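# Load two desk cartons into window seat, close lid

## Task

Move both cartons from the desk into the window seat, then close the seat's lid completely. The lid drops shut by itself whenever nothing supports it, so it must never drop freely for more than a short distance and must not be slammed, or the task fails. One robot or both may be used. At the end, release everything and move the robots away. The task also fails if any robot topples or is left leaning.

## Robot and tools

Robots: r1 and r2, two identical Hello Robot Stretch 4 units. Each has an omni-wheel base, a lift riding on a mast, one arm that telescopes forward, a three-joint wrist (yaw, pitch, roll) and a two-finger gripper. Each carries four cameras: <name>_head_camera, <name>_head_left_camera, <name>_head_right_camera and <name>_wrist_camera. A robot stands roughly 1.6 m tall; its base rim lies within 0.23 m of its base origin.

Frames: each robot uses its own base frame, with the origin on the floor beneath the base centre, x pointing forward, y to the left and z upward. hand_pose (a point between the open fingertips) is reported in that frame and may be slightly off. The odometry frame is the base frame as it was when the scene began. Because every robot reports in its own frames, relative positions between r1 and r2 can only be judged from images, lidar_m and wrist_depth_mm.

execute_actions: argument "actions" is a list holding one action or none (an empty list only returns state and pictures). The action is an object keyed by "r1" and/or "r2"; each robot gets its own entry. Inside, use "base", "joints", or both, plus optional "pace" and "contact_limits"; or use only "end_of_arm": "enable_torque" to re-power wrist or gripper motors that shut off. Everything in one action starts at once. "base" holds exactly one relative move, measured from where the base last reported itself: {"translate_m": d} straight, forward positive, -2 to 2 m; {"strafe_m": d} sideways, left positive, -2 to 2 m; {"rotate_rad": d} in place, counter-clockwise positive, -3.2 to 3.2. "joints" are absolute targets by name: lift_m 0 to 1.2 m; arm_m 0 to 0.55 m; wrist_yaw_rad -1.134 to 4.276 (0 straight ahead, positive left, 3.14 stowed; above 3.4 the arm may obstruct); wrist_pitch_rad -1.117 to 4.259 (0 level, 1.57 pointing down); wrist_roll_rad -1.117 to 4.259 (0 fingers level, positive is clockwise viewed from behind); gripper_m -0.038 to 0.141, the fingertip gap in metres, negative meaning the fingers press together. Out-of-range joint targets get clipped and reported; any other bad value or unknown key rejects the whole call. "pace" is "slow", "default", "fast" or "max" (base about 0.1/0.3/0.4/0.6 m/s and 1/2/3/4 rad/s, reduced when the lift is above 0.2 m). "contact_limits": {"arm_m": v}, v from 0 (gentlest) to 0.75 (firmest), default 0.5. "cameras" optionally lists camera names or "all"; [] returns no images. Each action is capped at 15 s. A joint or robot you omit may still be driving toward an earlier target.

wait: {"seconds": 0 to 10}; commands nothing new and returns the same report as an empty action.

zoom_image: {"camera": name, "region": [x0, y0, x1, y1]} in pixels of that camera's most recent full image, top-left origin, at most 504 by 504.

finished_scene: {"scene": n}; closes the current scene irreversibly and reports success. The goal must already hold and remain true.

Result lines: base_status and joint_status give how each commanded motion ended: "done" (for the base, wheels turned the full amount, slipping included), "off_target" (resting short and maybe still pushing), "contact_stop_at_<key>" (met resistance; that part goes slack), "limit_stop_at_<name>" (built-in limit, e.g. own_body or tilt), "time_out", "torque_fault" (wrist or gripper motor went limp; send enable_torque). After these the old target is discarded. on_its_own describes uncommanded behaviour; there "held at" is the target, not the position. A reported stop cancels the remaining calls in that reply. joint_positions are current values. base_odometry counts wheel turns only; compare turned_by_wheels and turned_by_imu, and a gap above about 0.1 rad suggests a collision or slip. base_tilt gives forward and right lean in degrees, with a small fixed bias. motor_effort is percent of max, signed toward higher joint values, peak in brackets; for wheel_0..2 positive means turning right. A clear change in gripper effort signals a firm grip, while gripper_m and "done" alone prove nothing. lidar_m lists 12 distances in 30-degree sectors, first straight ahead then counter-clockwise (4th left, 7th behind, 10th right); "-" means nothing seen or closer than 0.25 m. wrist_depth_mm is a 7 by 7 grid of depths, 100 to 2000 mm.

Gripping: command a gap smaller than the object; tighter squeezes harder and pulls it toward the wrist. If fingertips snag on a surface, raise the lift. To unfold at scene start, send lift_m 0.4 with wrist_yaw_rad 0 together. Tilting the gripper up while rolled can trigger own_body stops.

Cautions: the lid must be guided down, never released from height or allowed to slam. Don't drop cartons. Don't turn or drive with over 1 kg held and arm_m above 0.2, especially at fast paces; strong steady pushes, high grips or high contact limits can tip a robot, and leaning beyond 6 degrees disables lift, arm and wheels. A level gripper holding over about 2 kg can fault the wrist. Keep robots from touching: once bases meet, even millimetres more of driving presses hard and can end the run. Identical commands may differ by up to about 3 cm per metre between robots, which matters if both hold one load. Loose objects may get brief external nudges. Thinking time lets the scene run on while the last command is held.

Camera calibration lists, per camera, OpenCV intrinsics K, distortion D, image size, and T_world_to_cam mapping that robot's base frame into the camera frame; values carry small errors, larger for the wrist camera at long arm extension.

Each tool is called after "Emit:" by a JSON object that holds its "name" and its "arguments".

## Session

Emit:
{"name": "execute_actions", "arguments": {"actions": []}}

Scene clock: 0.00 s.
r1.base_odometry: x=+0.000 y=+0.000 heading=+0.000 (m, m, rad; r1's odometry frame)
r1.turned_by_wheels: +0.000 (rad since the last result)
r1.turned_by_imu: +0.000 (rad since the last result)
r1.base_tilt: forward=-0.1 right=-0.5 (deg)
r1.lidar_m: 1.64 1.85 1.84 1.22 1.09 1.13 1.42 1.84 1.68 1.48 2.68 3.07
r1.base_status: not commanded
r1.joint_positions: lift_m=+0.138 arm_m=-0.001 wrist_yaw_rad=+3.202 wrist_pitch_rad=+0.016 wrist_roll_rad=-0.012 gripper_m=+0.057
r1.joint_status: not commanded
r1.motor_effort: lift_m=+19 arm_m=+0 wrist_yaw_rad=+0 wrist_pitch_rad=-4 wrist_roll_rad=+1 gripper_m=-2 wheel_0=+0 wheel_1=-1 wheel_2=+0 (%)
r1.hand_pose: x=-0.1232 y=+0.0699 z=+0.3120 quat_wxyz=(-0.030, -0.008, -0.006, +0.999) (m; r1's base frame)
r1.wrist_depth_mm: - 132 - 1708 1336 1060 904 / - 132 175 1756 1366 1098 917 / - 114 139 1863 1366 1098 946 / - 124 173 1863 1430 1118 976 / 133 133 - 1808 1366 1138 976 / 206 1499 204 1182 198 931 842 / 200 904 842 105 750 647 640
r2.base_odometry: x=+0.000 y=+0.000 heading=+0.000 (m, m, rad; r2's odometry frame)
r2.turned_by_wheels: +0.000 (rad since the last result)
r2.turned_by_imu: +0.000 (rad since the last result)
r2.base_tilt: forward=-1.0 right=+0.0 (deg)
r2.lidar_m: 0.73 0.99 1.90 1.94 1.94 2.72 1.61 1.16 1.36 1.09 0.76 0.71
r2.base_status: not commanded
r2.joint_positions: lift_m=+0.242 arm_m=+0.000 wrist_yaw_rad=+3.224 wrist_pitch_rad=+0.017 wrist_roll_rad=-0.003 gripper_m=+0.057
r2.joint_status: not commanded
r2.motor_effort: lift_m=+17 arm_m=+0 wrist_yaw_rad=+0 wrist_pitch_rad=-7 wrist_roll_rad=-2 gripper_m=-4 wheel_0=+0 wheel_1=+0 wheel_2=-1 (%)
r2.hand_pose: x=-0.1242 y=+0.0633 z=+0.4150 quat_wxyz=(-0.041, -0.008, -0.002, +0.999) (m; r2's base frame)
r2.wrist_depth_mm: - 113 128 - - - - / - 110 129 - - - - / - 118 139 - - - - / 134 133 - - - - - / 1756 - 1983 - 1863 - - / 228 1336 1138 1205 1118 1255 1255 / 225 904 960 - 991 878 917
pictures: r1_head_camera, r1_head_left_camera, r1_head_right_camera, r1_wrist_camera, r2_head_camera, r2_head_left_camera, r2_head_right_camera, r2_wrist_camera
camera_calibration (this result's frames):
r1_wrist_camera: T_world_to_cam=[[-0.0110875, 0.985909, -0.166915, -0.0161209], [0.0227602, -0.166633, -0.985756, 0.374332], [-0.999679, -0.0147286, -0.0205919, 0.111608], [0, 0, 0, 1]] pos_world=[0.102874, 0.0799137, 0.368608]
r2_wrist_camera: T_world_to_cam=[[-0.0402499, 0.998199, 0.0444862, -0.0991321], [0.0981068, 0.0482552, -0.994005, 0.458494], [-0.994362, -0.0356442, -0.0998723, 0.149048], [0, 0, 0, 1]] pos_world=[0.0992367, 0.0821416, 0.475041]
Images, in order (width x height): r1_head_camera 420x560, r1_head_left_camera 420x672, r1_head_right_camera 420x672, r1_wrist_camera 616x392, r2_head_camera 420x560, r2_head_left_camera 420x672, r2_head_right_camera 420x672, r2_wrist_camera 616x392.

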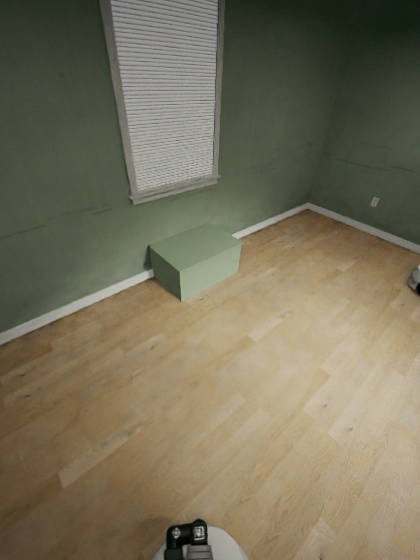

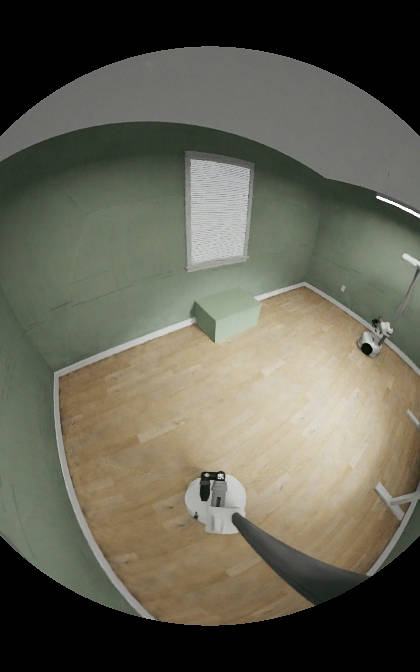

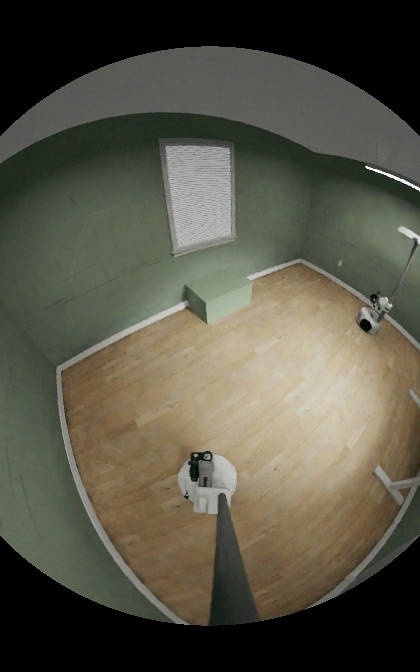

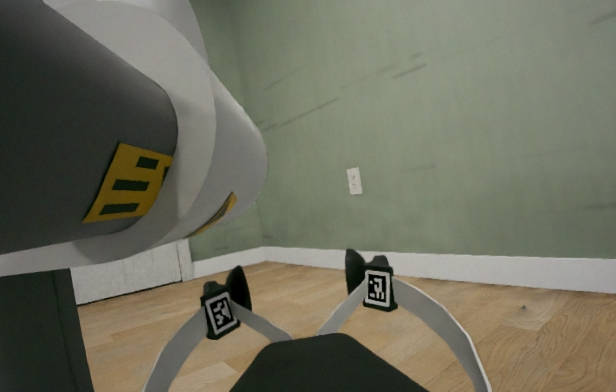

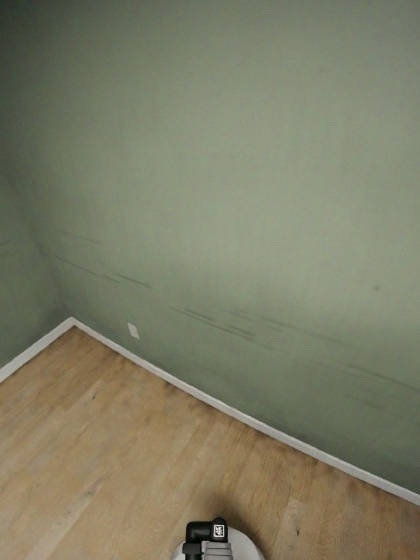

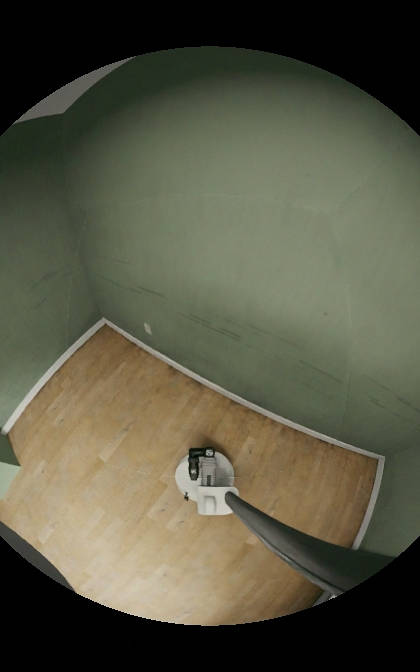

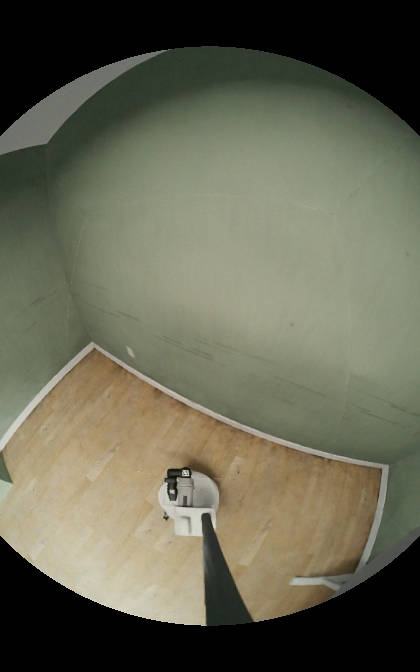

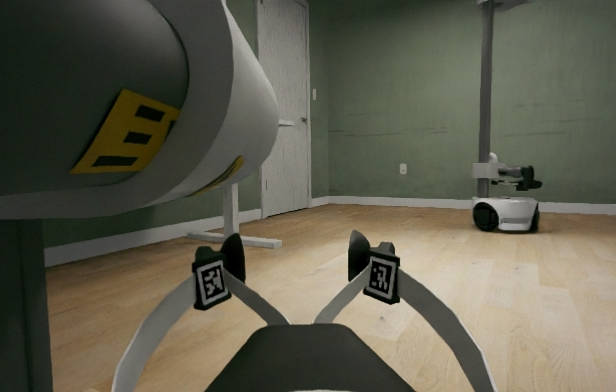

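Emit:
{"name": "zoom_image", "arguments": {"camera": "r1_head_camera", "region": [120, 200, 270, 320]}}

Region (120, 200, 270, 320) of r1_head_camera's 420x560 image, scaled by 3.360, with more detail than that image has; it fills the top 403 rows of this view, and the rest is white.

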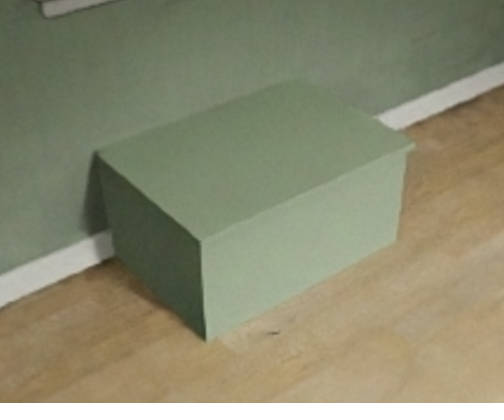

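Emit:
{"name": "execute_actions", "arguments": {"actions": [{"r1": {"base": {"translate_m": 1.05}, "joints": {"lift_m": 0.4, "wrist_yaw_rad": 0, "gripper_m": 0.0}, "pace": "max"}, "r2": {"base": {"rotate_rad": -2.2}, "joints": {"lift_m": 0.5, "wrist_yaw_rad": 0, "gripper_m": 0.14}, "pace": "fast"}}], "cameras": ["r1_head_camera", "r2_head_camera", "r2_head_right_camera"]}}

Scene clock: 18.60 s.
r1.base_odometry: x=+1.050 y=+0.000 heading=+0.001 (m, m, rad; r1's odometry frame)
r1.turned_by_wheels: +0.001 (rad since the last result)
r1.turned_by_imu: -0.004 (rad since the last result)
r1.base_tilt: forward=-0.1 right=-0.3 (deg)
r1.lidar_m: 0.59 0.65 1.03 1.31 1.76 1.78 2.25 2.70 1.92 2.22 2.20 0.89
r1.base_status: done
r1.joint_positions: lift_m=+0.400 arm_m=-0.001 wrist_yaw_rad=+0.000 wrist_pitch_rad=+0.016 wrist_roll_rad=-0.012 gripper_m=+0.000
r1.joint_status: all done
r1.motor_effort: lift_m=+22(27) arm_m=+0(0) wrist_yaw_rad=-1(7) wrist_pitch_rad=-6(4) wrist_roll_rad=+0(0) gripper_m=-7(7) wheel_0=+2(8) wheel_1=+3(7) wheel_2=+2(18) (%)
r1.hand_pose: x=+0.4585 y=-0.0873 z=+0.5734 quat_wxyz=(+1.000, -0.006, +0.008, +0.000) (m; r1's base frame)
r1.wrist_depth_mm: 759 854 1042 1281 1661 - - / 750 854 1025 1255 1618 - - / 732 842 1008 1205 1576 - - / 741 842 991 1229 1537 - - / 732 842 991 1138 1499 1983 - / 723 820 878 196 182 1499 1397 / 707 676 574 106 699 1078 1078
r2.base_odometry: x=+0.000 y=+0.000 heading=-2.200 (m, m, rad; r2's odometry frame)
r2.turned_by_wheels: -2.200 (rad since the last result)
r2.turned_by_imu: -2.227 (rad since the last result)
r2.base_tilt: forward=-1.0 right=-0.1 (deg)
r2.lidar_m: 1.16 1.26 0.80 0.72 0.73 0.90 1.78 1.92 1.91 2.21 1.85 1.20
r2.base_status: done
r2.joint_positions: lift_m=+0.500 arm_m=+0.000 wrist_yaw_rad=+0.000 wrist_pitch_rad=+0.017 wrist_roll_rad=-0.003 gripper_m=+0.140
r2.joint_status: all done
r2.motor_effort: lift_m=+22(23) arm_m=+0(0) wrist_yaw_rad=-1(6) wrist_pitch_rad=-7(8) wrist_roll_rad=-2(1) gripper_m=-1(2) wheel_0=+2(8) wheel_1=+2(12) wheel_2=+0(8) (%)
r2.hand_pose: x=+0.4590 y=-0.0873 z=+0.6730 quat_wxyz=(+1.000, -0.002, +0.008, +0.000) (m; r2's base frame)
r2.wrist_depth_mm: 1464 1537 1576 1708 1708 1863 1983 / 1464 1576 1618 1708 1808 1921 - / 1499 1576 1661 1756 1808 1042 1983 / 1499 1618 1708 1708 1808 1983 - / 1499 1576 1661 1708 1863 1983 - / 1576 1576 1661 168 1808 1808 1983 / 1464 1464 1464 - 1537 1430 1397
pictures: r1_head_camera, r2_head_camera, r2_head_right_camera
Images, in order (width x height): r1_head_camera 420x560, r2_head_camera 420x560, r2_head_right_camera 420x672.

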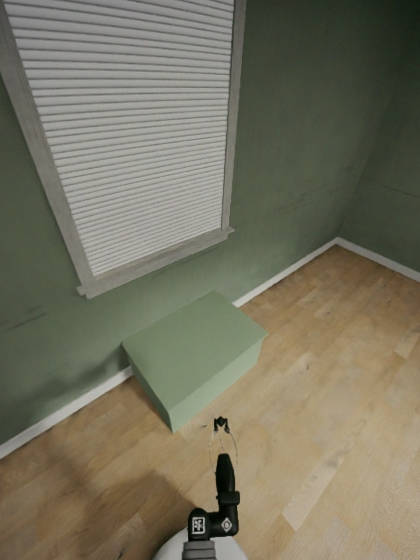

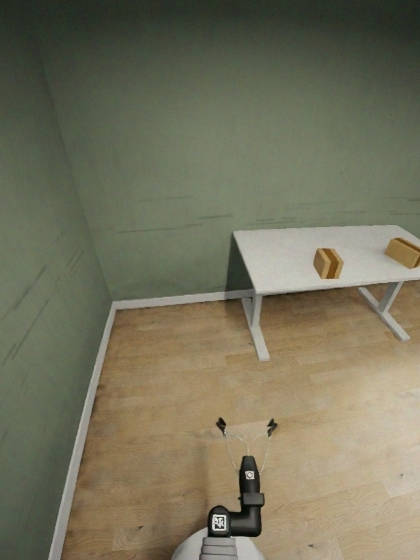

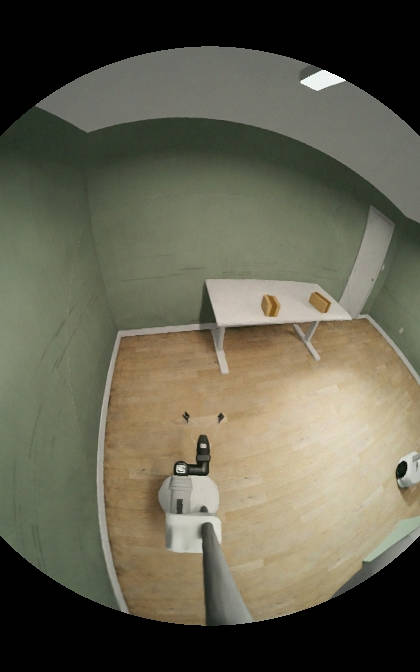

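Emit:
{"name": "execute_actions", "arguments": {"actions": [{"r1": {"base": {"strafe_m": 0.134}, "joints": {"lift_m": 0.12}, "pace": "fast"}, "r2": {"base": {"rotate_rad": 0.16}, "pace": "fast"}}], "cameras": []}}

Emit:
{"name": "execute_actions", "arguments": {"actions": [{"r1": {"joints": {"arm_m": 0.15}}, "r2": {"base": {"strafe_m": -0.765}, "joints": {"lift_m": 0.62}, "pace": "max"}}], "cameras": ["r1_head_camera", "r2_head_camera", "r1_wrist_camera", "r2_wrist_camera"]}}

Scene clock: 38.90 s.
r1.base_odometry: x=+1.050 y=+0.134 heading=+0.001 (m, m, rad; r1's odometry frame)
r1.turned_by_wheels: +0.000 (rad since the last result)
r1.turned_by_imu: -0.001 (rad since the last result)
r1.base_tilt: forward=-0.2 right=-0.3 (deg)
r1.lidar_m: 0.59 0.92 0.96 1.20 1.65 1.66 2.11 2.78 2.02 2.35 2.34 0.77
r1.base_status: done
r1.joint_positions: lift_m=+0.120 arm_m=-0.001 wrist_yaw_rad=+0.000 wrist_pitch_rad=+0.016 wrist_roll_rad=-0.012 gripper_m=+0.000
r1.joint_status: all done
r1.motor_effort: lift_m=+16(21) arm_m=+0(0) wrist_yaw_rad=+0(1) wrist_pitch_rad=-6(6) wrist_roll_rad=+1(1) gripper_m=-4(6) wheel_0=+1(13) wheel_1=+1(20) wheel_2=+0(3) (%)
r1.hand_pose: x=+0.4585 y=-0.0874 z=+0.2939 quat_wxyz=(+1.000, -0.006, +0.008, +0.000) (m; r1's base frame)
r1.wrist_depth_mm: 691 788 931 1138 1499 - - / 691 788 946 1138 1464 - - / 683 778 931 1118 1430 1983 - / 676 750 842 480 597 809 - / 661 580 387 439 569 778 1281 / 654 640 370 196 182 732 788 / 647 683 370 106 569 603 597
r2.base_odometry: x=+0.000 y=+0.000 heading=-2.039 (m, m, rad; r2's odometry frame)
r2.turned_by_wheels: +0.160 (rad since the last result)
r2.turned_by_imu: +0.161 (rad since the last result)
r2.base_tilt: forward=-1.1 right=-0.1 (deg)
r2.lidar_m: 1.57 1.04 0.74 0.71 0.76 1.03 1.90 1.93 2.02 4.04 1.52 1.16
r2.base_status: done
r2.joint_positions: lift_m=+0.500 arm_m=+0.000 wrist_yaw_rad=+0.000 wrist_pitch_rad=+0.017 wrist_roll_rad=-0.003 gripper_m=+0.140
r2.joint_status: not commanded
r2.motor_effort: lift_m=+22(22) arm_m=+0(0) wrist_yaw_rad=-1(1) wrist_pitch_rad=-7(7) wrist_roll_rad=-1(2) gripper_m=+0(1) wheel_0=+0(8) wheel_1=+1(6) wheel_2=+2(10) (%)
r2.hand_pose: x=+0.4590 y=-0.0873 z=+0.6730 quat_wxyz=(+1.000, -0.002, +0.008, +0.000) (m; r2's base frame)
r2.wrist_depth_mm: 1336 1576 1661 1618 1661 1661 1661 / 1308 1576 1618 1661 1661 1708 1756 / 1336 1618 1661 1618 1661 1708 946 / 1308 1661 1661 1661 1708 1708 1708 / 1336 1661 1756 1661 1756 1756 1808 / 1308 1708 1661 168 1618 1756 1756 / 1281 1430 1499 - 1366 1397 1430
pictures: none
No camera images: the call's "cameras" was empty. Leave "cameras" out to get every camera's image.

Scene clock: 41.73 s.
r1.base_odometry: x=+1.050 y=+0.134 heading=+0.001 (m, m, rad; r1's odometry frame)
r1.turned_by_wheels: +0.000 (rad since the last result)
r1.turned_by_imu: -0.001 (rad since the last result)
r1.base_tilt: forward=-0.1 right=-0.5 (deg)
r1.lidar_m: 0.60 0.93 0.95 1.22 1.65 1.68 2.11 2.78 2.02 1.63 3.07 0.77
r1.base_status: not commanded
r1.joint_positions: lift_m=+0.120 arm_m=+0.149 wrist_yaw_rad=+0.000 wrist_pitch_rad=+0.016 wrist_roll_rad=-0.012 gripper_m=+0.000
r1.joint_status: all done
r1.motor_effort: lift_m=+16(16) arm_m=+8(9) wrist_yaw_rad=+0(0) wrist_pitch_rad=-7(7) wrist_roll_rad=+1(0) gripper_m=-4(7) wheel_0=+1(1) wheel_1=+1(1) wheel_2=+0(0) (%)
r1.hand_pose: x=+0.6079 y=-0.0874 z=+0.2939 quat_wxyz=(+1.000, -0.006, +0.008, +0.000) (m; r1's base frame)
r1.wrist_depth_mm: 597 683 809 976 1281 1863 - / 591 683 809 976 1281 1808 - / 585 668 788 960 1229 1618 - / 574 627 268 309 382 525 - / 549 226 248 291 375 517 1229 / 554 249 228 196 182 504 723 / 559 276 234 106 375 508 597
r2.base_odometry: x=-0.683 y=+0.345 heading=-2.039 (m, m, rad; r2's odometry frame)
r2.turned_by_wheels: +0.000 (rad since the last result)
r2.turned_by_imu: +0.003 (rad since the last result)
r2.base_tilt: forward=-1.0 right=+0.1 (deg)
r2.lidar_m: 1.07 1.14 1.56 1.49 1.55 1.97 1.90 1.51 1.66 3.26 1.45 1.10
r2.base_status: done
r2.joint_positions: lift_m=+0.620 arm_m=+0.000 wrist_yaw_rad=+0.000 wrist_pitch_rad=+0.017 wrist_roll_rad=-0.003 gripper_m=+0.140
r2.joint_status: all done
r2.motor_effort: lift_m=+21(24) arm_m=+0(0) wrist_yaw_rad=+0(1) wrist_pitch_rad=-6(9) wrist_roll_rad=-1(2) gripper_m=-3(5) wheel_0=-1(13) wheel_1=+3(14) wheel_2=+1(1) (%)
r2.hand_pose: x=+0.4590 y=-0.0874 z=+0.7931 quat_wxyz=(+1.000, -0.002, +0.008, +0.000) (m; r2's base frame)
r2.wrist_depth_mm: 1537 1537 1618 1661 1618 1661 1661 / 1618 1618 1618 1661 1661 1661 1708 / 1618 1661 1618 1661 1708 1661 1708 / 1618 1661 1499 917 1430 1060 976 / 1618 854 1661 1756 1756 1808 1756 / 1756 1708 1229 168 1756 1808 1808 / 1661 1708 1430 - 1708 1576 1576
pictures: r1_head_camera, r1_wrist_camera, r2_head_camera, r2_wrist_camera
camera_calibration (this result's frames):
r1_wrist_camera: T_world_to_cam=[[-0.0483037, -0.984788, -0.166909, -0.00559764], [-0.0127664, 0.167699, -0.985756, 0.364432], [0.998751, -0.0454848, -0.0206727, -0.377774], [0, 0, 0, 1]] pos_world=[0.381684, -0.0838104, 0.350497]
r2_wrist_camera: T_world_to_cam=[[-0.042346, -0.998112, 0.0444823, -0.115591], [-0.101655, -0.0399869, -0.994016, 0.868392], [0.993918, -0.0466144, -0.0997698, -0.152286], [0, 0, 0, 1]] pos_world=[0.234741, -0.0877475, 0.853144]
Images, in order (width x height): r1_head_camera 420x560, r1_wrist_camera 616x392, r2_head_camera 420x560, r2_wrist_camera 616x392.

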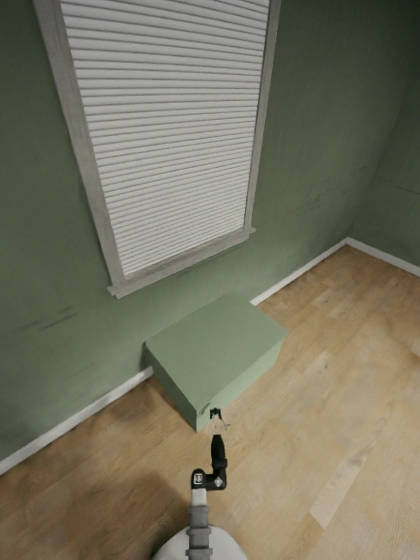

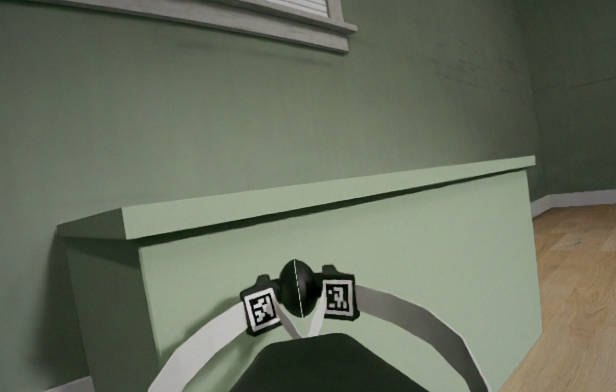

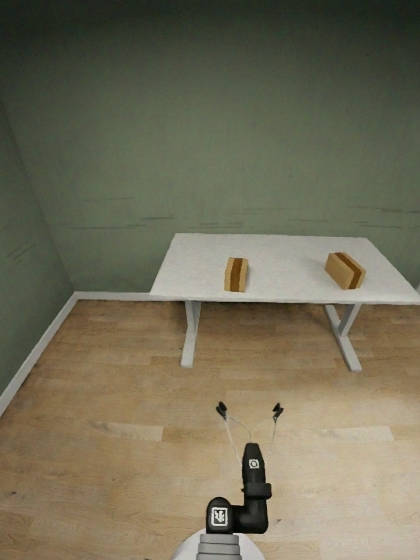

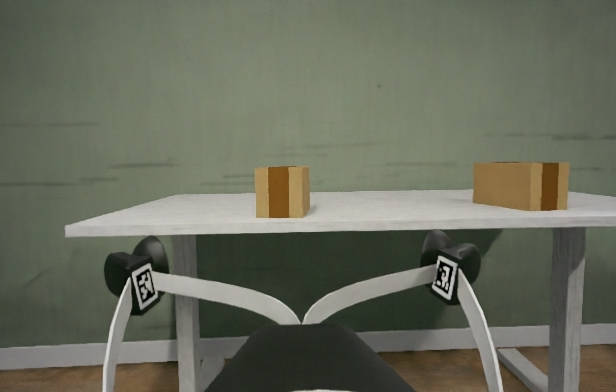

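Emit:
{"name": "execute_actions", "arguments": {"actions": [{"r1": {"joints": {"arm_m": 0.198}, "contact_limits": {"arm_m": 0.1}, "pace": "slow"}, "r2": {"base": {"translate_m": 0.5}, "pace": "max"}}], "cameras": ["r2_head_camera", "r1_wrist_camera", "r2_wrist_camera"]}}

Scene clock: 48.90 s.
r1.base_odometry: x=+1.050 y=+0.134 heading=+0.001 (m, m, rad; r1's odometry frame)
r1.turned_by_wheels: +0.000 (rad since the last result)
r1.turned_by_imu: -0.001 (rad since the last result)
r1.base_tilt: forward=-0.1 right=-0.4 (deg)
r1.lidar_m: 0.60 0.92 0.93 1.20 1.66 1.67 2.10 2.77 2.03 1.91 3.08 0.76
r1.base_status: not commanded
r1.joint_positions: lift_m=+0.120 arm_m=+0.196 wrist_yaw_rad=-0.006 wrist_pitch_rad=+0.016 wrist_roll_rad=-0.012 gripper_m=+0.000
r1.joint_status: all done
r1.on_its_own: wrist_yaw_rad is at rest, and its effort (+18) is outside its rest range (-13 to +13)
r1.motor_effort: lift_m=+16(16) arm_m=+11(9) wrist_yaw_rad=+18(18) wrist_pitch_rad=-6(5) wrist_roll_rad=+1(1) gripper_m=-5(5) wheel_0=+1(1) wheel_1=+1(1) wheel_2=+0(0) (%)
r1.contact_limits: arm_m 0.1
r1.hand_pose: x=+0.6549 y=-0.0892 z=+0.2939 quat_wxyz=(+1.000, -0.006, +0.008, -0.003) (m; r1's base frame)
r1.wrist_depth_mm: 559 654 768 946 1255 1863 - / 559 647 759 931 1205 1756 - / 554 640 759 931 1182 1576 - / 539 597 210 253 317 455 - / 278 174 211 246 322 445 1160 / 449 178 193 191 183 433 634 / 504 176 190 106 322 439 574
r2.base_odometry: x=-0.908 y=-0.101 heading=-2.039 (m, m, rad; r2's odometry frame)
r2.turned_by_wheels: +0.000 (rad since the last result)
r2.turned_by_imu: -0.002 (rad since the last result)
r2.base_tilt: forward=-1.0 right=-0.2 (deg)
r2.lidar_m: 0.57 0.61 1.55 1.48 1.54 2.14 2.18 1.99 1.97 3.28 0.77 0.60
r2.base_status: done
r2.joint_positions: lift_m=+0.620 arm_m=+0.000 wrist_yaw_rad=+0.000 wrist_pitch_rad=+0.017 wrist_roll_rad=-0.003 gripper_m=+0.140
r2.joint_status: not commanded
r2.motor_effort: lift_m=+21(21) arm_m=+0(0) wrist_yaw_rad=+0(0) wrist_pitch_rad=-7(7) wrist_roll_rad=-2(2) gripper_m=+0(4) wheel_0=+3(8) wheel_1=+2(9) wheel_2=+1(11) (%)
r2.hand_pose: x=+0.4590 y=-0.0874 z=+0.7931 quat_wxyz=(+1.000, -0.002, +0.008, +0.000) (m; r2's base frame)
r2.wrist_depth_mm: 1098 1078 1118 1118 1118 1160 1160 / 1078 1118 1118 1118 1160 1160 1182 / 1118 1118 1138 1138 1160 1182 1205 / 1118 1118 946 394 1160 1160 1205 / 603 521 404 397 554 492 549 / 366 349 349 167 357 359 375 / 1160 1160 1182 - 1229 1255 1281
pictures: r1_wrist_camera, r2_head_camera, r2_wrist_camera
camera_calibration (this result's frames):
r1_wrist_camera: T_world_to_cam=[[-0.0543467, -0.984473, -0.166909, -0.00108314], [-0.0117369, 0.167775, -0.985756, 0.364661], [0.998453, -0.0516136, -0.0206726, -0.425148], [0, 0, 0, 1]] pos_world=[0.428711, -0.0841906, 0.350497]
r2_wrist_camera: T_world_to_cam=[[-0.0423482, -0.998112, 0.0444831, -0.115592], [-0.101676, -0.0399865, -0.994014, 0.8684], [0.993916, -0.0466176, -0.0997903, -0.152269], [0, 0, 0, 1]] pos_world=[0.234742, -0.0877477, 0.853149]
Images, in order (width x height): r1_wrist_camera 616x392, r2_head_camera 420x560, r2_wrist_camera 616x392.

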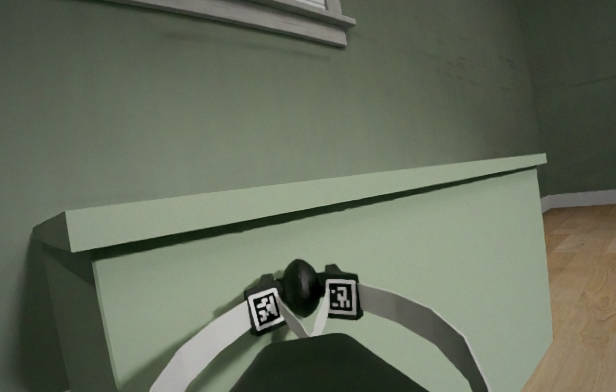

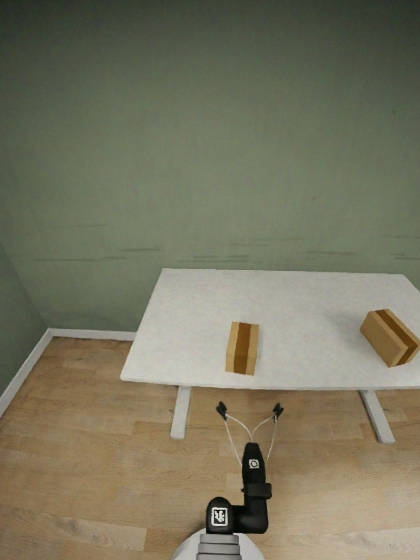

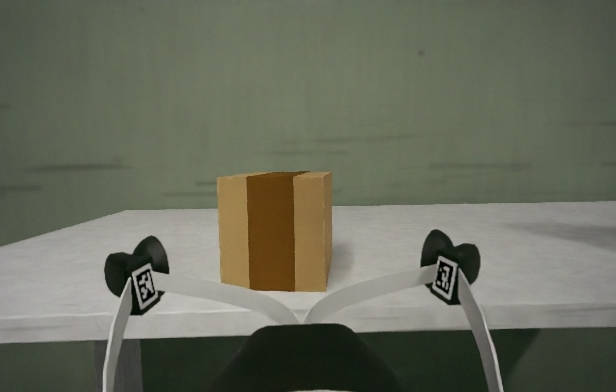

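Emit:
{"name": "execute_actions", "arguments": {"actions": [{"r1": {"joints": {"lift_m": 0.175, "arm_m": 0.192}, "pace": "slow"}, "r2": {"base": {"strafe_m": 0.018}, "joints": {"arm_m": 0.14}}}], "cameras": ["r1_wrist_camera", "r2_wrist_camera"]}}

Scene clock: 60.23 s.
r1.base_odometry: x=+1.050 y=+0.134 heading=+0.001 (m, m, rad; r1's odometry frame)
r1.turned_by_wheels: +0.000 (rad since the last result)
r1.turned_by_imu: -0.001 (rad since the last result)
r1.base_tilt: forward=-0.1 right=-0.4 (deg)
r1.lidar_m: 0.60 0.93 0.95 1.21 1.65 1.67 2.11 2.76 2.03 1.93 3.07 0.76
r1.base_status: not commanded
r1.joint_positions: lift_m=+0.174 arm_m=+0.193 wrist_yaw_rad=-0.003 wrist_pitch_rad=+0.042 wrist_roll_rad=-0.012 gripper_m=+0.000
r1.joint_status: all done
r1.on_its_own: wrist_pitch_rad is at rest, and its effort (-78) is outside its rest range (-23 to +23)
r1.motor_effort: lift_m=+34(32) arm_m=-7(10) wrist_yaw_rad=+9(18) wrist_pitch_rad=-78(79) wrist_roll_rad=+1(0) gripper_m=-4(7) wheel_0=+1(1) wheel_1=+1(1) wheel_2=+0(0) (%)
r1.hand_pose: x=+0.6522 y=-0.0883 z=+0.3401 quat_wxyz=(+1.000, -0.006, +0.021, -0.001) (m; r1's base frame)
r1.wrist_depth_mm: 549 634 759 917 1205 1708 - / 554 640 759 917 1182 1708 - / 549 634 759 917 1160 1661 - / 549 627 715 683 415 477 - / 484 271 219 234 324 452 1160 / 512 164 186 203 183 445 668 / 525 181 201 106 330 459 609
r2.base_odometry: x=-0.892 y=-0.109 heading=-2.039 (m, m, rad; r2's odometry frame)
r2.turned_by_wheels: +0.000 (rad since the last result)
r2.turned_by_imu: -0.001 (rad since the last result)
r2.base_tilt: forward=-1.1 right=+0.0 (deg)
r2.lidar_m: 0.57 0.62 1.51 1.47 1.53 2.11 2.25 2.01 1.95 3.30 0.81 0.59
r2.base_status: done
r2.joint_positions: lift_m=+0.620 arm_m=+0.138 wrist_yaw_rad=+0.000 wrist_pitch_rad=+0.017 wrist_roll_rad=-0.003 gripper_m=+0.140
r2.joint_status: all done
r2.motor_effort: lift_m=+21(21) arm_m=+9(11) wrist_yaw_rad=+0(1) wrist_pitch_rad=-7(6) wrist_roll_rad=-1(1) gripper_m=-1(3) wheel_0=+0(9) wheel_1=+0(8) wheel_2=+0(1) (%)
r2.hand_pose: x=+0.5977 y=-0.0874 z=+0.7931 quat_wxyz=(+1.000, -0.002, +0.008, +0.000) (m; r2's base frame)
r2.wrist_depth_mm: 946 960 960 991 1008 1008 1025 / 960 991 976 991 1008 1025 1025 / 960 991 991 1008 1008 1042 1042 / 976 991 917 252 1025 1042 1042 / 597 512 262 253 251 488 544 / 364 310 264 167 301 320 342 / 260 257 262 - 256 252 251
pictures: r1_wrist_camera, r2_wrist_camera
camera_calibration (this result's frames):
r1_wrist_camera: T_world_to_cam=[[-0.0556663, -0.984618, -0.165619, 0.00772707], [-0.037343, 0.167813, -0.985111, 0.426508], [0.997751, -0.0486529, -0.0461101, -0.412021], [0, 0, 0, 1]] pos_world=[0.427452, -0.0840113, 0.402439]
r2_wrist_camera: T_world_to_cam=[[-0.0423303, -0.998113, 0.0444829, -0.109724], [-0.101671, -0.0399884, -0.994014, 0.8825], [0.993917, -0.0465996, -0.0997865, -0.290115], [0, 0, 0, 1]] pos_world=[0.373431, -0.0877465, 0.853149]
Images, in order (width x height): r1_wrist_camera 616x392, r2_wrist_camera 616x392.

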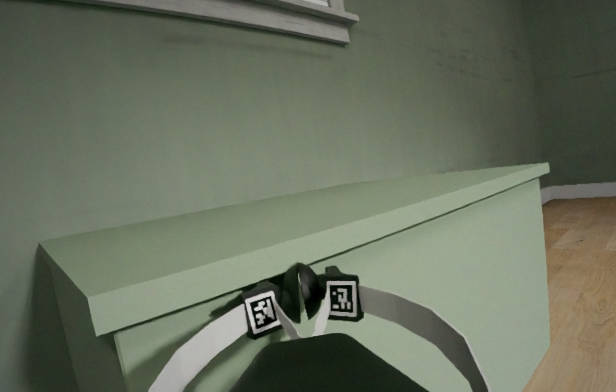

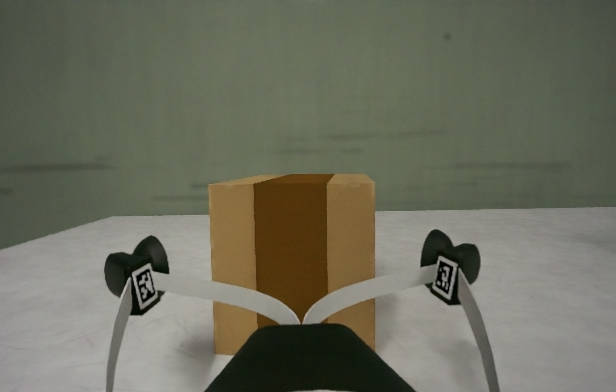

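Emit:
{"name": "execute_actions", "arguments": {"actions": [{"r1": {"joints": {"lift_m": 0.181}, "pace": "slow"}, "r2": {"joints": {"arm_m": 0.215}, "contact_limits": {"arm_m": 0.2}}}], "cameras": ["r1_wrist_camera", "r2_wrist_camera"]}}

Scene clock: 67.43 s.
r1.base_odometry: x=+1.050 y=+0.134 heading=+0.001 (m, m, rad; r1's odometry frame)
r1.turned_by_wheels: +0.000 (rad since the last result)
r1.turned_by_imu: -0.001 (rad since the last result)
r1.base_tilt: forward=-0.2 right=-0.5 (deg)
r1.lidar_m: 0.58 0.92 0.93 1.21 1.64 1.67 2.09 2.78 2.04 1.95 3.07 0.77
r1.base_status: not commanded
r1.joint_positions: lift_m=+0.180 arm_m=+0.193 wrist_yaw_rad=-0.003 wrist_pitch_rad=+0.042 wrist_roll_rad=-0.012 gripper_m=+0.000
r1.joint_status: all done
r1.on_its_own: wrist_pitch_rad is at rest, and its effort (-78) is outside its rest range (-23 to +23)
r1.motor_effort: lift_m=+34(34) arm_m=-7(7) wrist_yaw_rad=+9(10) wrist_pitch_rad=-78(83) wrist_roll_rad=+1(0) gripper_m=-5(7) wheel_0=+1(1) wheel_1=+1(1) wheel_2=+0(0) (%)
r1.hand_pose: x=+0.6522 y=-0.0883 z=+0.3460 quat_wxyz=(+1.000, -0.006, +0.021, -0.001) (m; r1's base frame)
r1.wrist_depth_mm: 554 634 759 917 1205 1756 - / 554 634 759 917 1182 1661 - / 554 634 750 917 1160 1661 - / 549 627 723 768 424 477 - / 517 282 221 236 324 452 1160 / 517 165 186 202 184 445 668 / 521 181 201 106 330 455 615
r2.base_odometry: x=-0.892 y=-0.109 heading=-2.039 (m, m, rad; r2's odometry frame)
r2.turned_by_wheels: +0.000 (rad since the last result)
r2.turned_by_imu: -0.001 (rad since the last result)
r2.base_tilt: forward=-1.0 right=-0.1 (deg)
r2.lidar_m: 0.58 0.61 1.53 1.47 1.53 2.11 2.20 2.01 1.97 3.30 0.81 0.60
r2.base_status: not commanded
r2.joint_positions: lift_m=+0.620 arm_m=+0.213 wrist_yaw_rad=-0.001 wrist_pitch_rad=+0.017 wrist_roll_rad=-0.003 gripper_m=+0.140
r2.joint_status: all done
r2.motor_effort: lift_m=+21(21) arm_m=+9(10) wrist_yaw_rad=+3(3) wrist_pitch_rad=-7(7) wrist_roll_rad=-2(0) gripper_m=+3(1) wheel_0=+0(0) wheel_1=+0(1) wheel_2=+0(0) (%)
r2.contact_limits: arm_m 0.2
r2.hand_pose: x=+0.6726 y=-0.0876 z=+0.7931 quat_wxyz=(+1.000, -0.002, +0.008, +0.000) (m; r2's base frame)
r2.wrist_depth_mm: 866 866 891 904 904 917 946 / 878 891 904 917 917 931 946 / 904 904 917 917 946 960 946 / 904 931 191 187 866 976 976 / 591 512 193 189 187 488 539 / 362 309 195 166 190 320 342 / 260 257 199 - 239 251 250
pictures: r1_wrist_camera, r2_wrist_camera
camera_calibration (this result's frames):
r1_wrist_camera: T_world_to_cam=[[-0.0557085, -0.984617, -0.165605, 0.00873458], [-0.0375968, 0.167814, -0.985101, 0.432527], [0.997739, -0.0486523, -0.0463671, -0.411644], [0, 0, 0, 1]] pos_world=[0.427462, -0.0840113, 0.408443]
r2_wrist_camera: T_world_to_cam=[[-0.0431771, -0.998077, 0.0444826, -0.106225], [-0.101699, -0.039902, -0.994015, 0.890134], [0.993878, -0.0474424, -0.0997801, -0.364626], [0, 0, 0, 1]] pos_world=[0.448332, -0.0878009, 0.853149]
Images, in order (width x height): r1_wrist_camera 616x392, r2_wrist_camera 616x392.

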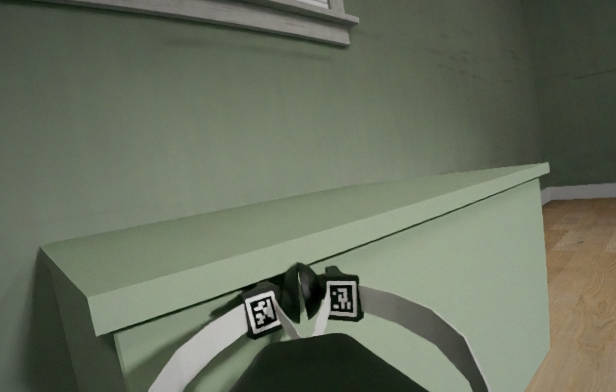

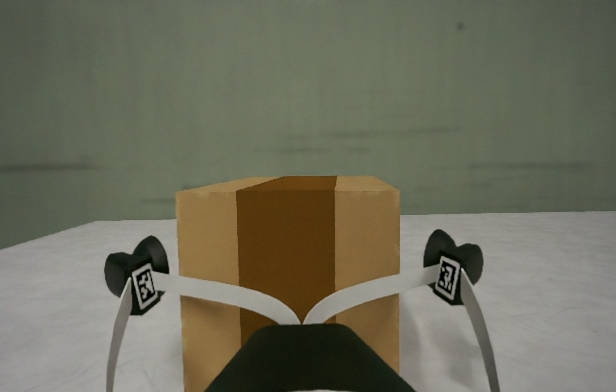

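Emit:
{"name": "execute_actions", "arguments": {"actions": [{"r1": {"joints": {"lift_m": 0.228, "wrist_roll_rad": 0.2}, "pace": "slow"}, "r2": {"joints": {"lift_m": 0.603, "gripper_m": 0.0, "arm_m": 0.222}}}], "cameras": ["r1_wrist_camera"]}}

Emit:
{"name": "execute_actions", "arguments": {"actions": [{"r1": {"joints": {"lift_m": 0.29, "arm_m": 0.245}, "pace": "slow", "contact_limits": {"arm_m": 0.3}}, "r2": {"joints": {"lift_m": 0.69}}}], "cameras": ["r1_wrist_camera", "r2_wrist_camera"]}}

Scene clock: 80.87 s.
r1.base_odometry: x=+1.050 y=+0.134 heading=+0.001 (m, m, rad; r1's odometry frame)
r1.turned_by_wheels: +0.000 (rad since the last result)
r1.turned_by_imu: -0.001 (rad since the last result)
r1.base_tilt: forward=-0.1 right=-0.4 (deg)
r1.lidar_m: 0.61 0.93 0.96 1.20 1.65 1.67 2.10 2.77 2.03 1.95 3.07 0.77
r1.base_status: not commanded
r1.joint_positions: lift_m=+0.227 arm_m=+0.193 wrist_yaw_rad=+0.002 wrist_pitch_rad=+0.041 wrist_roll_rad=+0.198 gripper_m=+0.000
r1.joint_status: all done
r1.on_its_own: wrist_pitch_rad is at rest, and its effort (-77) is outside its rest range (-23 to +23)
r1.motor_effort: lift_m=+34(35) arm_m=-7(7) wrist_yaw_rad=-7(9) wrist_pitch_rad=-77(82) wrist_roll_rad=+7(7) gripper_m=-5(7) wheel_0=+1(1) wheel_1=+1(1) wheel_2=+0(0) (%)
r1.hand_pose: x=+0.6525 y=-0.0867 z=+0.3932 quat_wxyz=(+0.995, +0.099, +0.021, -0.001) (m; r1's base frame)
r1.wrist_depth_mm: 574 661 798 976 1308 1921 - / 580 668 798 976 1229 1808 - / 574 661 778 931 1182 1464 - / 559 634 750 854 504 525 1229 / 544 621 668 243 878 424 597 / 525 208 186 197 184 402 554 / 521 287 163 105 301 392 525
r2.base_odometry: x=-0.892 y=-0.109 heading=-2.039 (m, m, rad; r2's odometry frame)
r2.turned_by_wheels: +0.000 (rad since the last result)
r2.turned_by_imu: -0.001 (rad since the last result)
r2.base_tilt: forward=-1.0 right=-0.1 (deg)
r2.lidar_m: 0.58 0.61 1.54 1.47 1.51 2.09 2.26 2.00 1.97 3.30 0.81 0.60
r2.base_status: not commanded
r2.joint_positions: lift_m=+0.603 arm_m=+0.220 wrist_yaw_rad=+0.000 wrist_pitch_rad=+0.017 wrist_roll_rad=-0.003 gripper_m=+0.001
r2.joint_status: all done
r2.motor_effort: lift_m=+12(19) arm_m=+9(10) wrist_yaw_rad=-1(3) wrist_pitch_rad=-8(8) wrist_roll_rad=-2(2) gripper_m=-29(34) wheel_0=-1(0) wheel_1=+0(1) wheel_2=+0(0) (%)
r2.hand_pose: x=+0.6797 y=-0.0874 z=+0.7767 quat_wxyz=(+1.000, -0.002, +0.009, +0.000) (m; r2's base frame)
r2.wrist_depth_mm: 878 878 878 891 904 931 946 / 878 891 904 917 904 931 946 / 904 891 904 917 946 931 960 / 904 904 158 158 158 960 960 / 517 504 160 160 160 477 469 / 315 164 163 162 162 174 298 / 210 224 165 - 165 219 220
pictures: r1_wrist_camera
camera_calibration (this result's frames):
r1_wrist_camera: T_world_to_cam=[[-0.0586992, -0.928201, -0.36742, 0.104302], [-0.036046, 0.369785, -0.928418, 0.472937], [0.997625, -0.0412534, -0.0551641, -0.405552], [0, 0, 0, 1]] pos_world=[0.427759, -0.0948026, 0.455034]
Images, in order (width x height): r1_wrist_camera 616x392.

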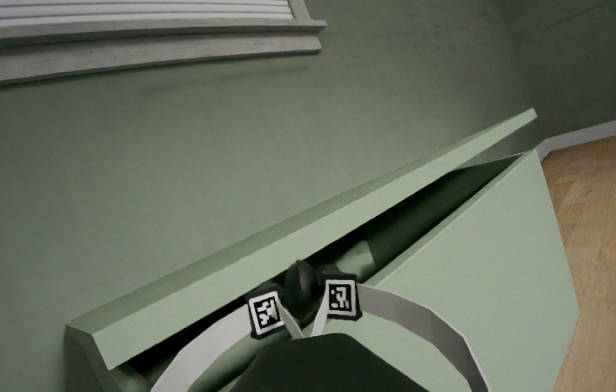

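Scene clock: 82.60 s.
r1.base_odometry: x=+1.050 y=+0.134 heading=+0.001 (m, m, rad; r1's odometry frame)
r1.turned_by_wheels: +0.000 (rad since the last result)
r1.turned_by_imu: +0.000 (rad since the last result)
r1.base_tilt: forward=-0.2 right=-0.4 (deg)
r1.lidar_m: 0.58 0.93 0.96 1.20 1.65 1.67 2.10 2.78 2.04 1.93 3.08 0.78
r1.base_status: not commanded
r1.joint_positions: lift_m=+0.289 arm_m=+0.243 wrist_yaw_rad=-0.006 wrist_pitch_rad=+0.040 wrist_roll_rad=+0.199 gripper_m=+0.000
r1.joint_status: all done
r1.on_its_own: wrist_yaw_rad is at rest, and its effort (+19) is outside its rest range (-13 to +13); wrist_pitch_rad is at rest, and its effort (-74) is outside its rest range (-23 to +23)
r1.motor_effort: lift_m=+33(35) arm_m=+12(11) wrist_yaw_rad=+19(19) wrist_pitch_rad=-74(80) wrist_roll_rad=+4(7) gripper_m=-3(6) wheel_0=+1(1) wheel_1=+1(1) wheel_2=+0(0) (%)
r1.contact_limits: arm_m 0.3
r1.hand_pose: x=+0.7015 y=-0.0893 z=+0.4556 quat_wxyz=(+0.995, +0.099, +0.020, -0.005) (m; r1's base frame)
r1.wrist_depth_mm: 549 634 759 946 1281 1921 - / 539 627 750 931 1205 1756 - / 544 627 741 891 1118 1499 - / 535 609 723 854 778 1281 1336 / 517 585 661 211 854 699 508 / 504 535 169 194 182 355 469 / 126 142 160 105 291 329 433
r2.base_odometry: x=-0.892 y=-0.109 heading=-2.039 (m, m, rad; r2's odometry frame)
r2.turned_by_wheels: +0.000 (rad since the last result)
r2.turned_by_imu: +0.000 (rad since the last result)
r2.base_tilt: forward=-1.2 right=-0.2 (deg)
r2.lidar_m: 0.58 0.61 1.54 1.47 1.53 2.09 2.26 2.01 1.98 3.31 0.81 0.61
r2.base_status: not commanded
r2.joint_positions: lift_m=+0.689 arm_m=+0.220 wrist_yaw_rad=+0.000 wrist_pitch_rad=+0.021 wrist_roll_rad=-0.003 gripper_m=+0.001
r2.joint_status: all done
r2.motor_effort: lift_m=+24(24) arm_m=+9(9) wrist_yaw_rad=+0(1) wrist_pitch_rad=-20(19) wrist_roll_rad=-1(1) gripper_m=-33(31) wheel_0=-1(1) wheel_1=+0(0) wheel_2=+0(0) (%)
r2.hand_pose: x=+0.6797 y=-0.0874 z=+0.8616 quat_wxyz=(+1.000, -0.002, +0.011, +0.000) (m; r2's base frame)
r2.wrist_depth_mm: 866 866 878 904 904 917 931 / 866 878 904 904 931 917 931 / 891 891 904 904 931 960 960 / 891 904 160 160 160 960 960 / 917 854 161 160 161 809 809 / 539 164 163 162 162 174 508 / 359 384 164 - 164 375 373
pictures: r1_wrist_camera, r2_wrist_camera
camera_calibration (this result's frames):
r1_wrist_camera: T_world_to_cam=[[-0.0664145, -0.927384, -0.368169, 0.133594], [-0.0317099, 0.370759, -0.928188, 0.530513], [0.997288, -0.0499705, -0.0540311, -0.452155], [0, 0, 0, 1]] pos_world=[0.476624, -0.0953942, 0.517171]
r2_wrist_camera: T_world_to_cam=[[-0.0420696, -0.998116, 0.0446679, -0.109617], [-0.105995, -0.0399965, -0.993562, 0.961489], [0.993476, -0.0465333, -0.104113, -0.360771], [0, 0, 0, 1]] pos_world=[0.455719, -0.0877421, 0.922634]
Images, in order (width x height): r1_wrist_camera 616x392, r2_wrist_camera 616x392.

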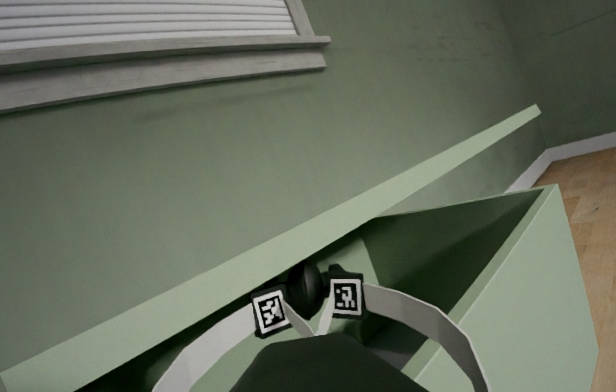

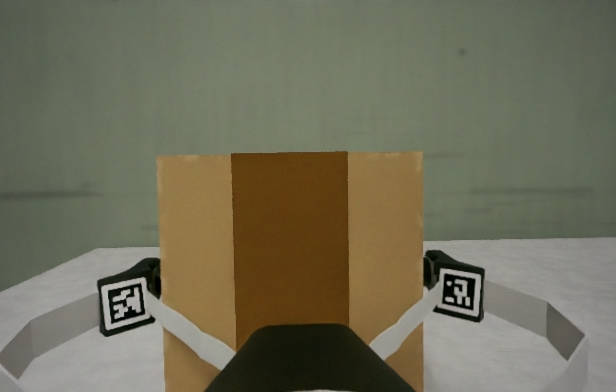

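Emit:
{"name": "execute_actions", "arguments": {"actions": [{"r1": {"joints": {"lift_m": 0.39, "arm_m": 0.31}, "pace": "slow", "contact_limits": {"arm_m": 0.3}}, "r2": {"base": {"rotate_rad": 3.105}, "joints": {"arm_m": 0.0}}}], "cameras": ["r1_wrist_camera", "r2_head_camera", "r1_head_camera"]}}

Scene clock: 91.27 s.
r1.base_odometry: x=+1.050 y=+0.134 heading=+0.001 (m, m, rad; r1's odometry frame)
r1.turned_by_wheels: +0.000 (rad since the last result)
r1.turned_by_imu: -0.001 (rad since the last result)
r1.base_tilt: forward=-0.1 right=-0.4 (deg)
r1.lidar_m: 0.58 0.92 0.96 1.20 1.65 1.67 2.13 2.77 2.04 1.88 3.07 0.79
r1.base_status: not commanded
r1.joint_positions: lift_m=+0.389 arm_m=+0.308 wrist_yaw_rad=-0.008 wrist_pitch_rad=+0.037 wrist_roll_rad=+0.199 gripper_m=+0.000
r1.joint_status: all done
r1.on_its_own: wrist_yaw_rad is at rest, and its effort (+24) is outside its rest range (-13 to +13); wrist_pitch_rad is at rest, and its effort (-66) is outside its rest range (-23 to +23)
r1.motor_effort: lift_m=+32(32) arm_m=+12(12) wrist_yaw_rad=+24(24) wrist_pitch_rad=-66(76) wrist_roll_rad=+5(4) gripper_m=-6(6) wheel_0=+1(1) wheel_1=+1(1) wheel_2=-1(1) (%)
r1.contact_limits: arm_m 0.3
r1.hand_pose: x=+0.7663 y=-0.0898 z=+0.5565 quat_wxyz=(+0.995, +0.099, +0.018, -0.006) (m; r1's base frame)
r1.wrist_depth_mm: 521 603 715 878 1182 1808 - / 500 574 683 854 1118 1618 - / 488 569 683 831 991 488 - / 492 559 661 732 289 1397 1808 / 480 539 174 213 778 1160 609 / 445 138 180 195 183 683 597 / 116 159 160 106 842 699 627
r2.base_odometry: x=-0.892 y=-0.109 heading=+1.066 (m, m, rad; r2's odometry frame)
r2.turned_by_wheels: +3.105 (rad since the last result)
r2.turned_by_imu: +3.140 (rad since the last result)
r2.base_tilt: forward=-1.0 right=-0.2 (deg)
r2.lidar_m: 0.43 2.01 1.97 3.30 0.82 0.60 0.59 0.59 1.54 1.47 1.52 0.52
r2.base_status: done
r2.joint_positions: lift_m=+0.690 arm_m=+0.002 wrist_yaw_rad=+0.000 wrist_pitch_rad=+0.021 wrist_roll_rad=-0.003 gripper_m=+0.001
r2.joint_status: all done
r2.motor_effort: lift_m=+23(24) arm_m=-10(10) wrist_yaw_rad=-1(4) wrist_pitch_rad=-21(19) wrist_roll_rad=-3(0) gripper_m=-27(32) wheel_0=-3(8) wheel_1=-1(7) wheel_2=+0(8) (%)
r2.hand_pose: x=+0.4611 y=-0.0873 z=+0.8616 quat_wxyz=(+1.000, -0.002, +0.011, +0.000) (m; r2's base frame)
r2.wrist_depth_mm: - - - - - - 1863 / - - - - - - 1863 / - - - - - - 1921 / - - 160 159 160 - 1921 / - 1921 162 161 161 - 1863 / 1708 163 163 162 162 174 1756 / 1661 1756 164 - 163 1863 1661
pictures: r1_head_camera, r1_wrist_camera, r2_head_camera
camera_calibration (this result's frames):
r1_wrist_camera: T_world_to_cam=[[-0.0671152, -0.927262, -0.368349, 0.175197], [-0.0282172, 0.370797, -0.928285, 0.623869], [0.997346, -0.0519082, -0.0510509, -0.513201], [0, 0, 0, 1]] pos_world=[0.541201, -0.0955148, 0.617463]
Images, in order (width x height): r1_head_camera 420x560, r1_wrist_camera 616x392, r2_head_camera 420x560.

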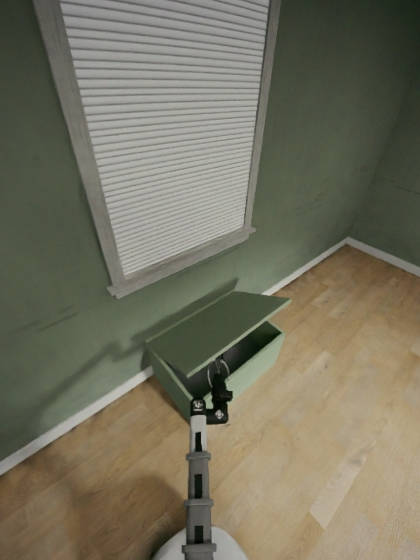

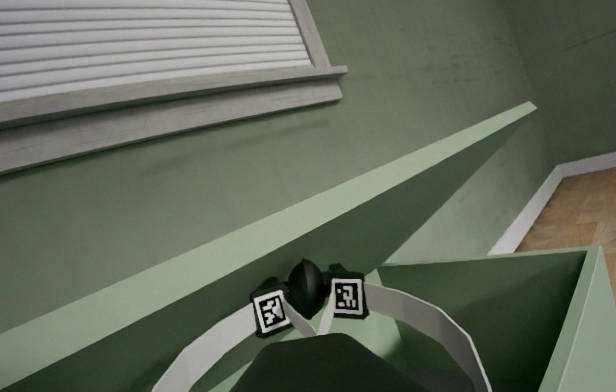

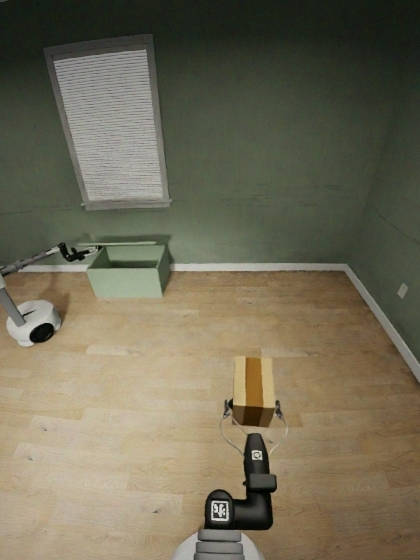

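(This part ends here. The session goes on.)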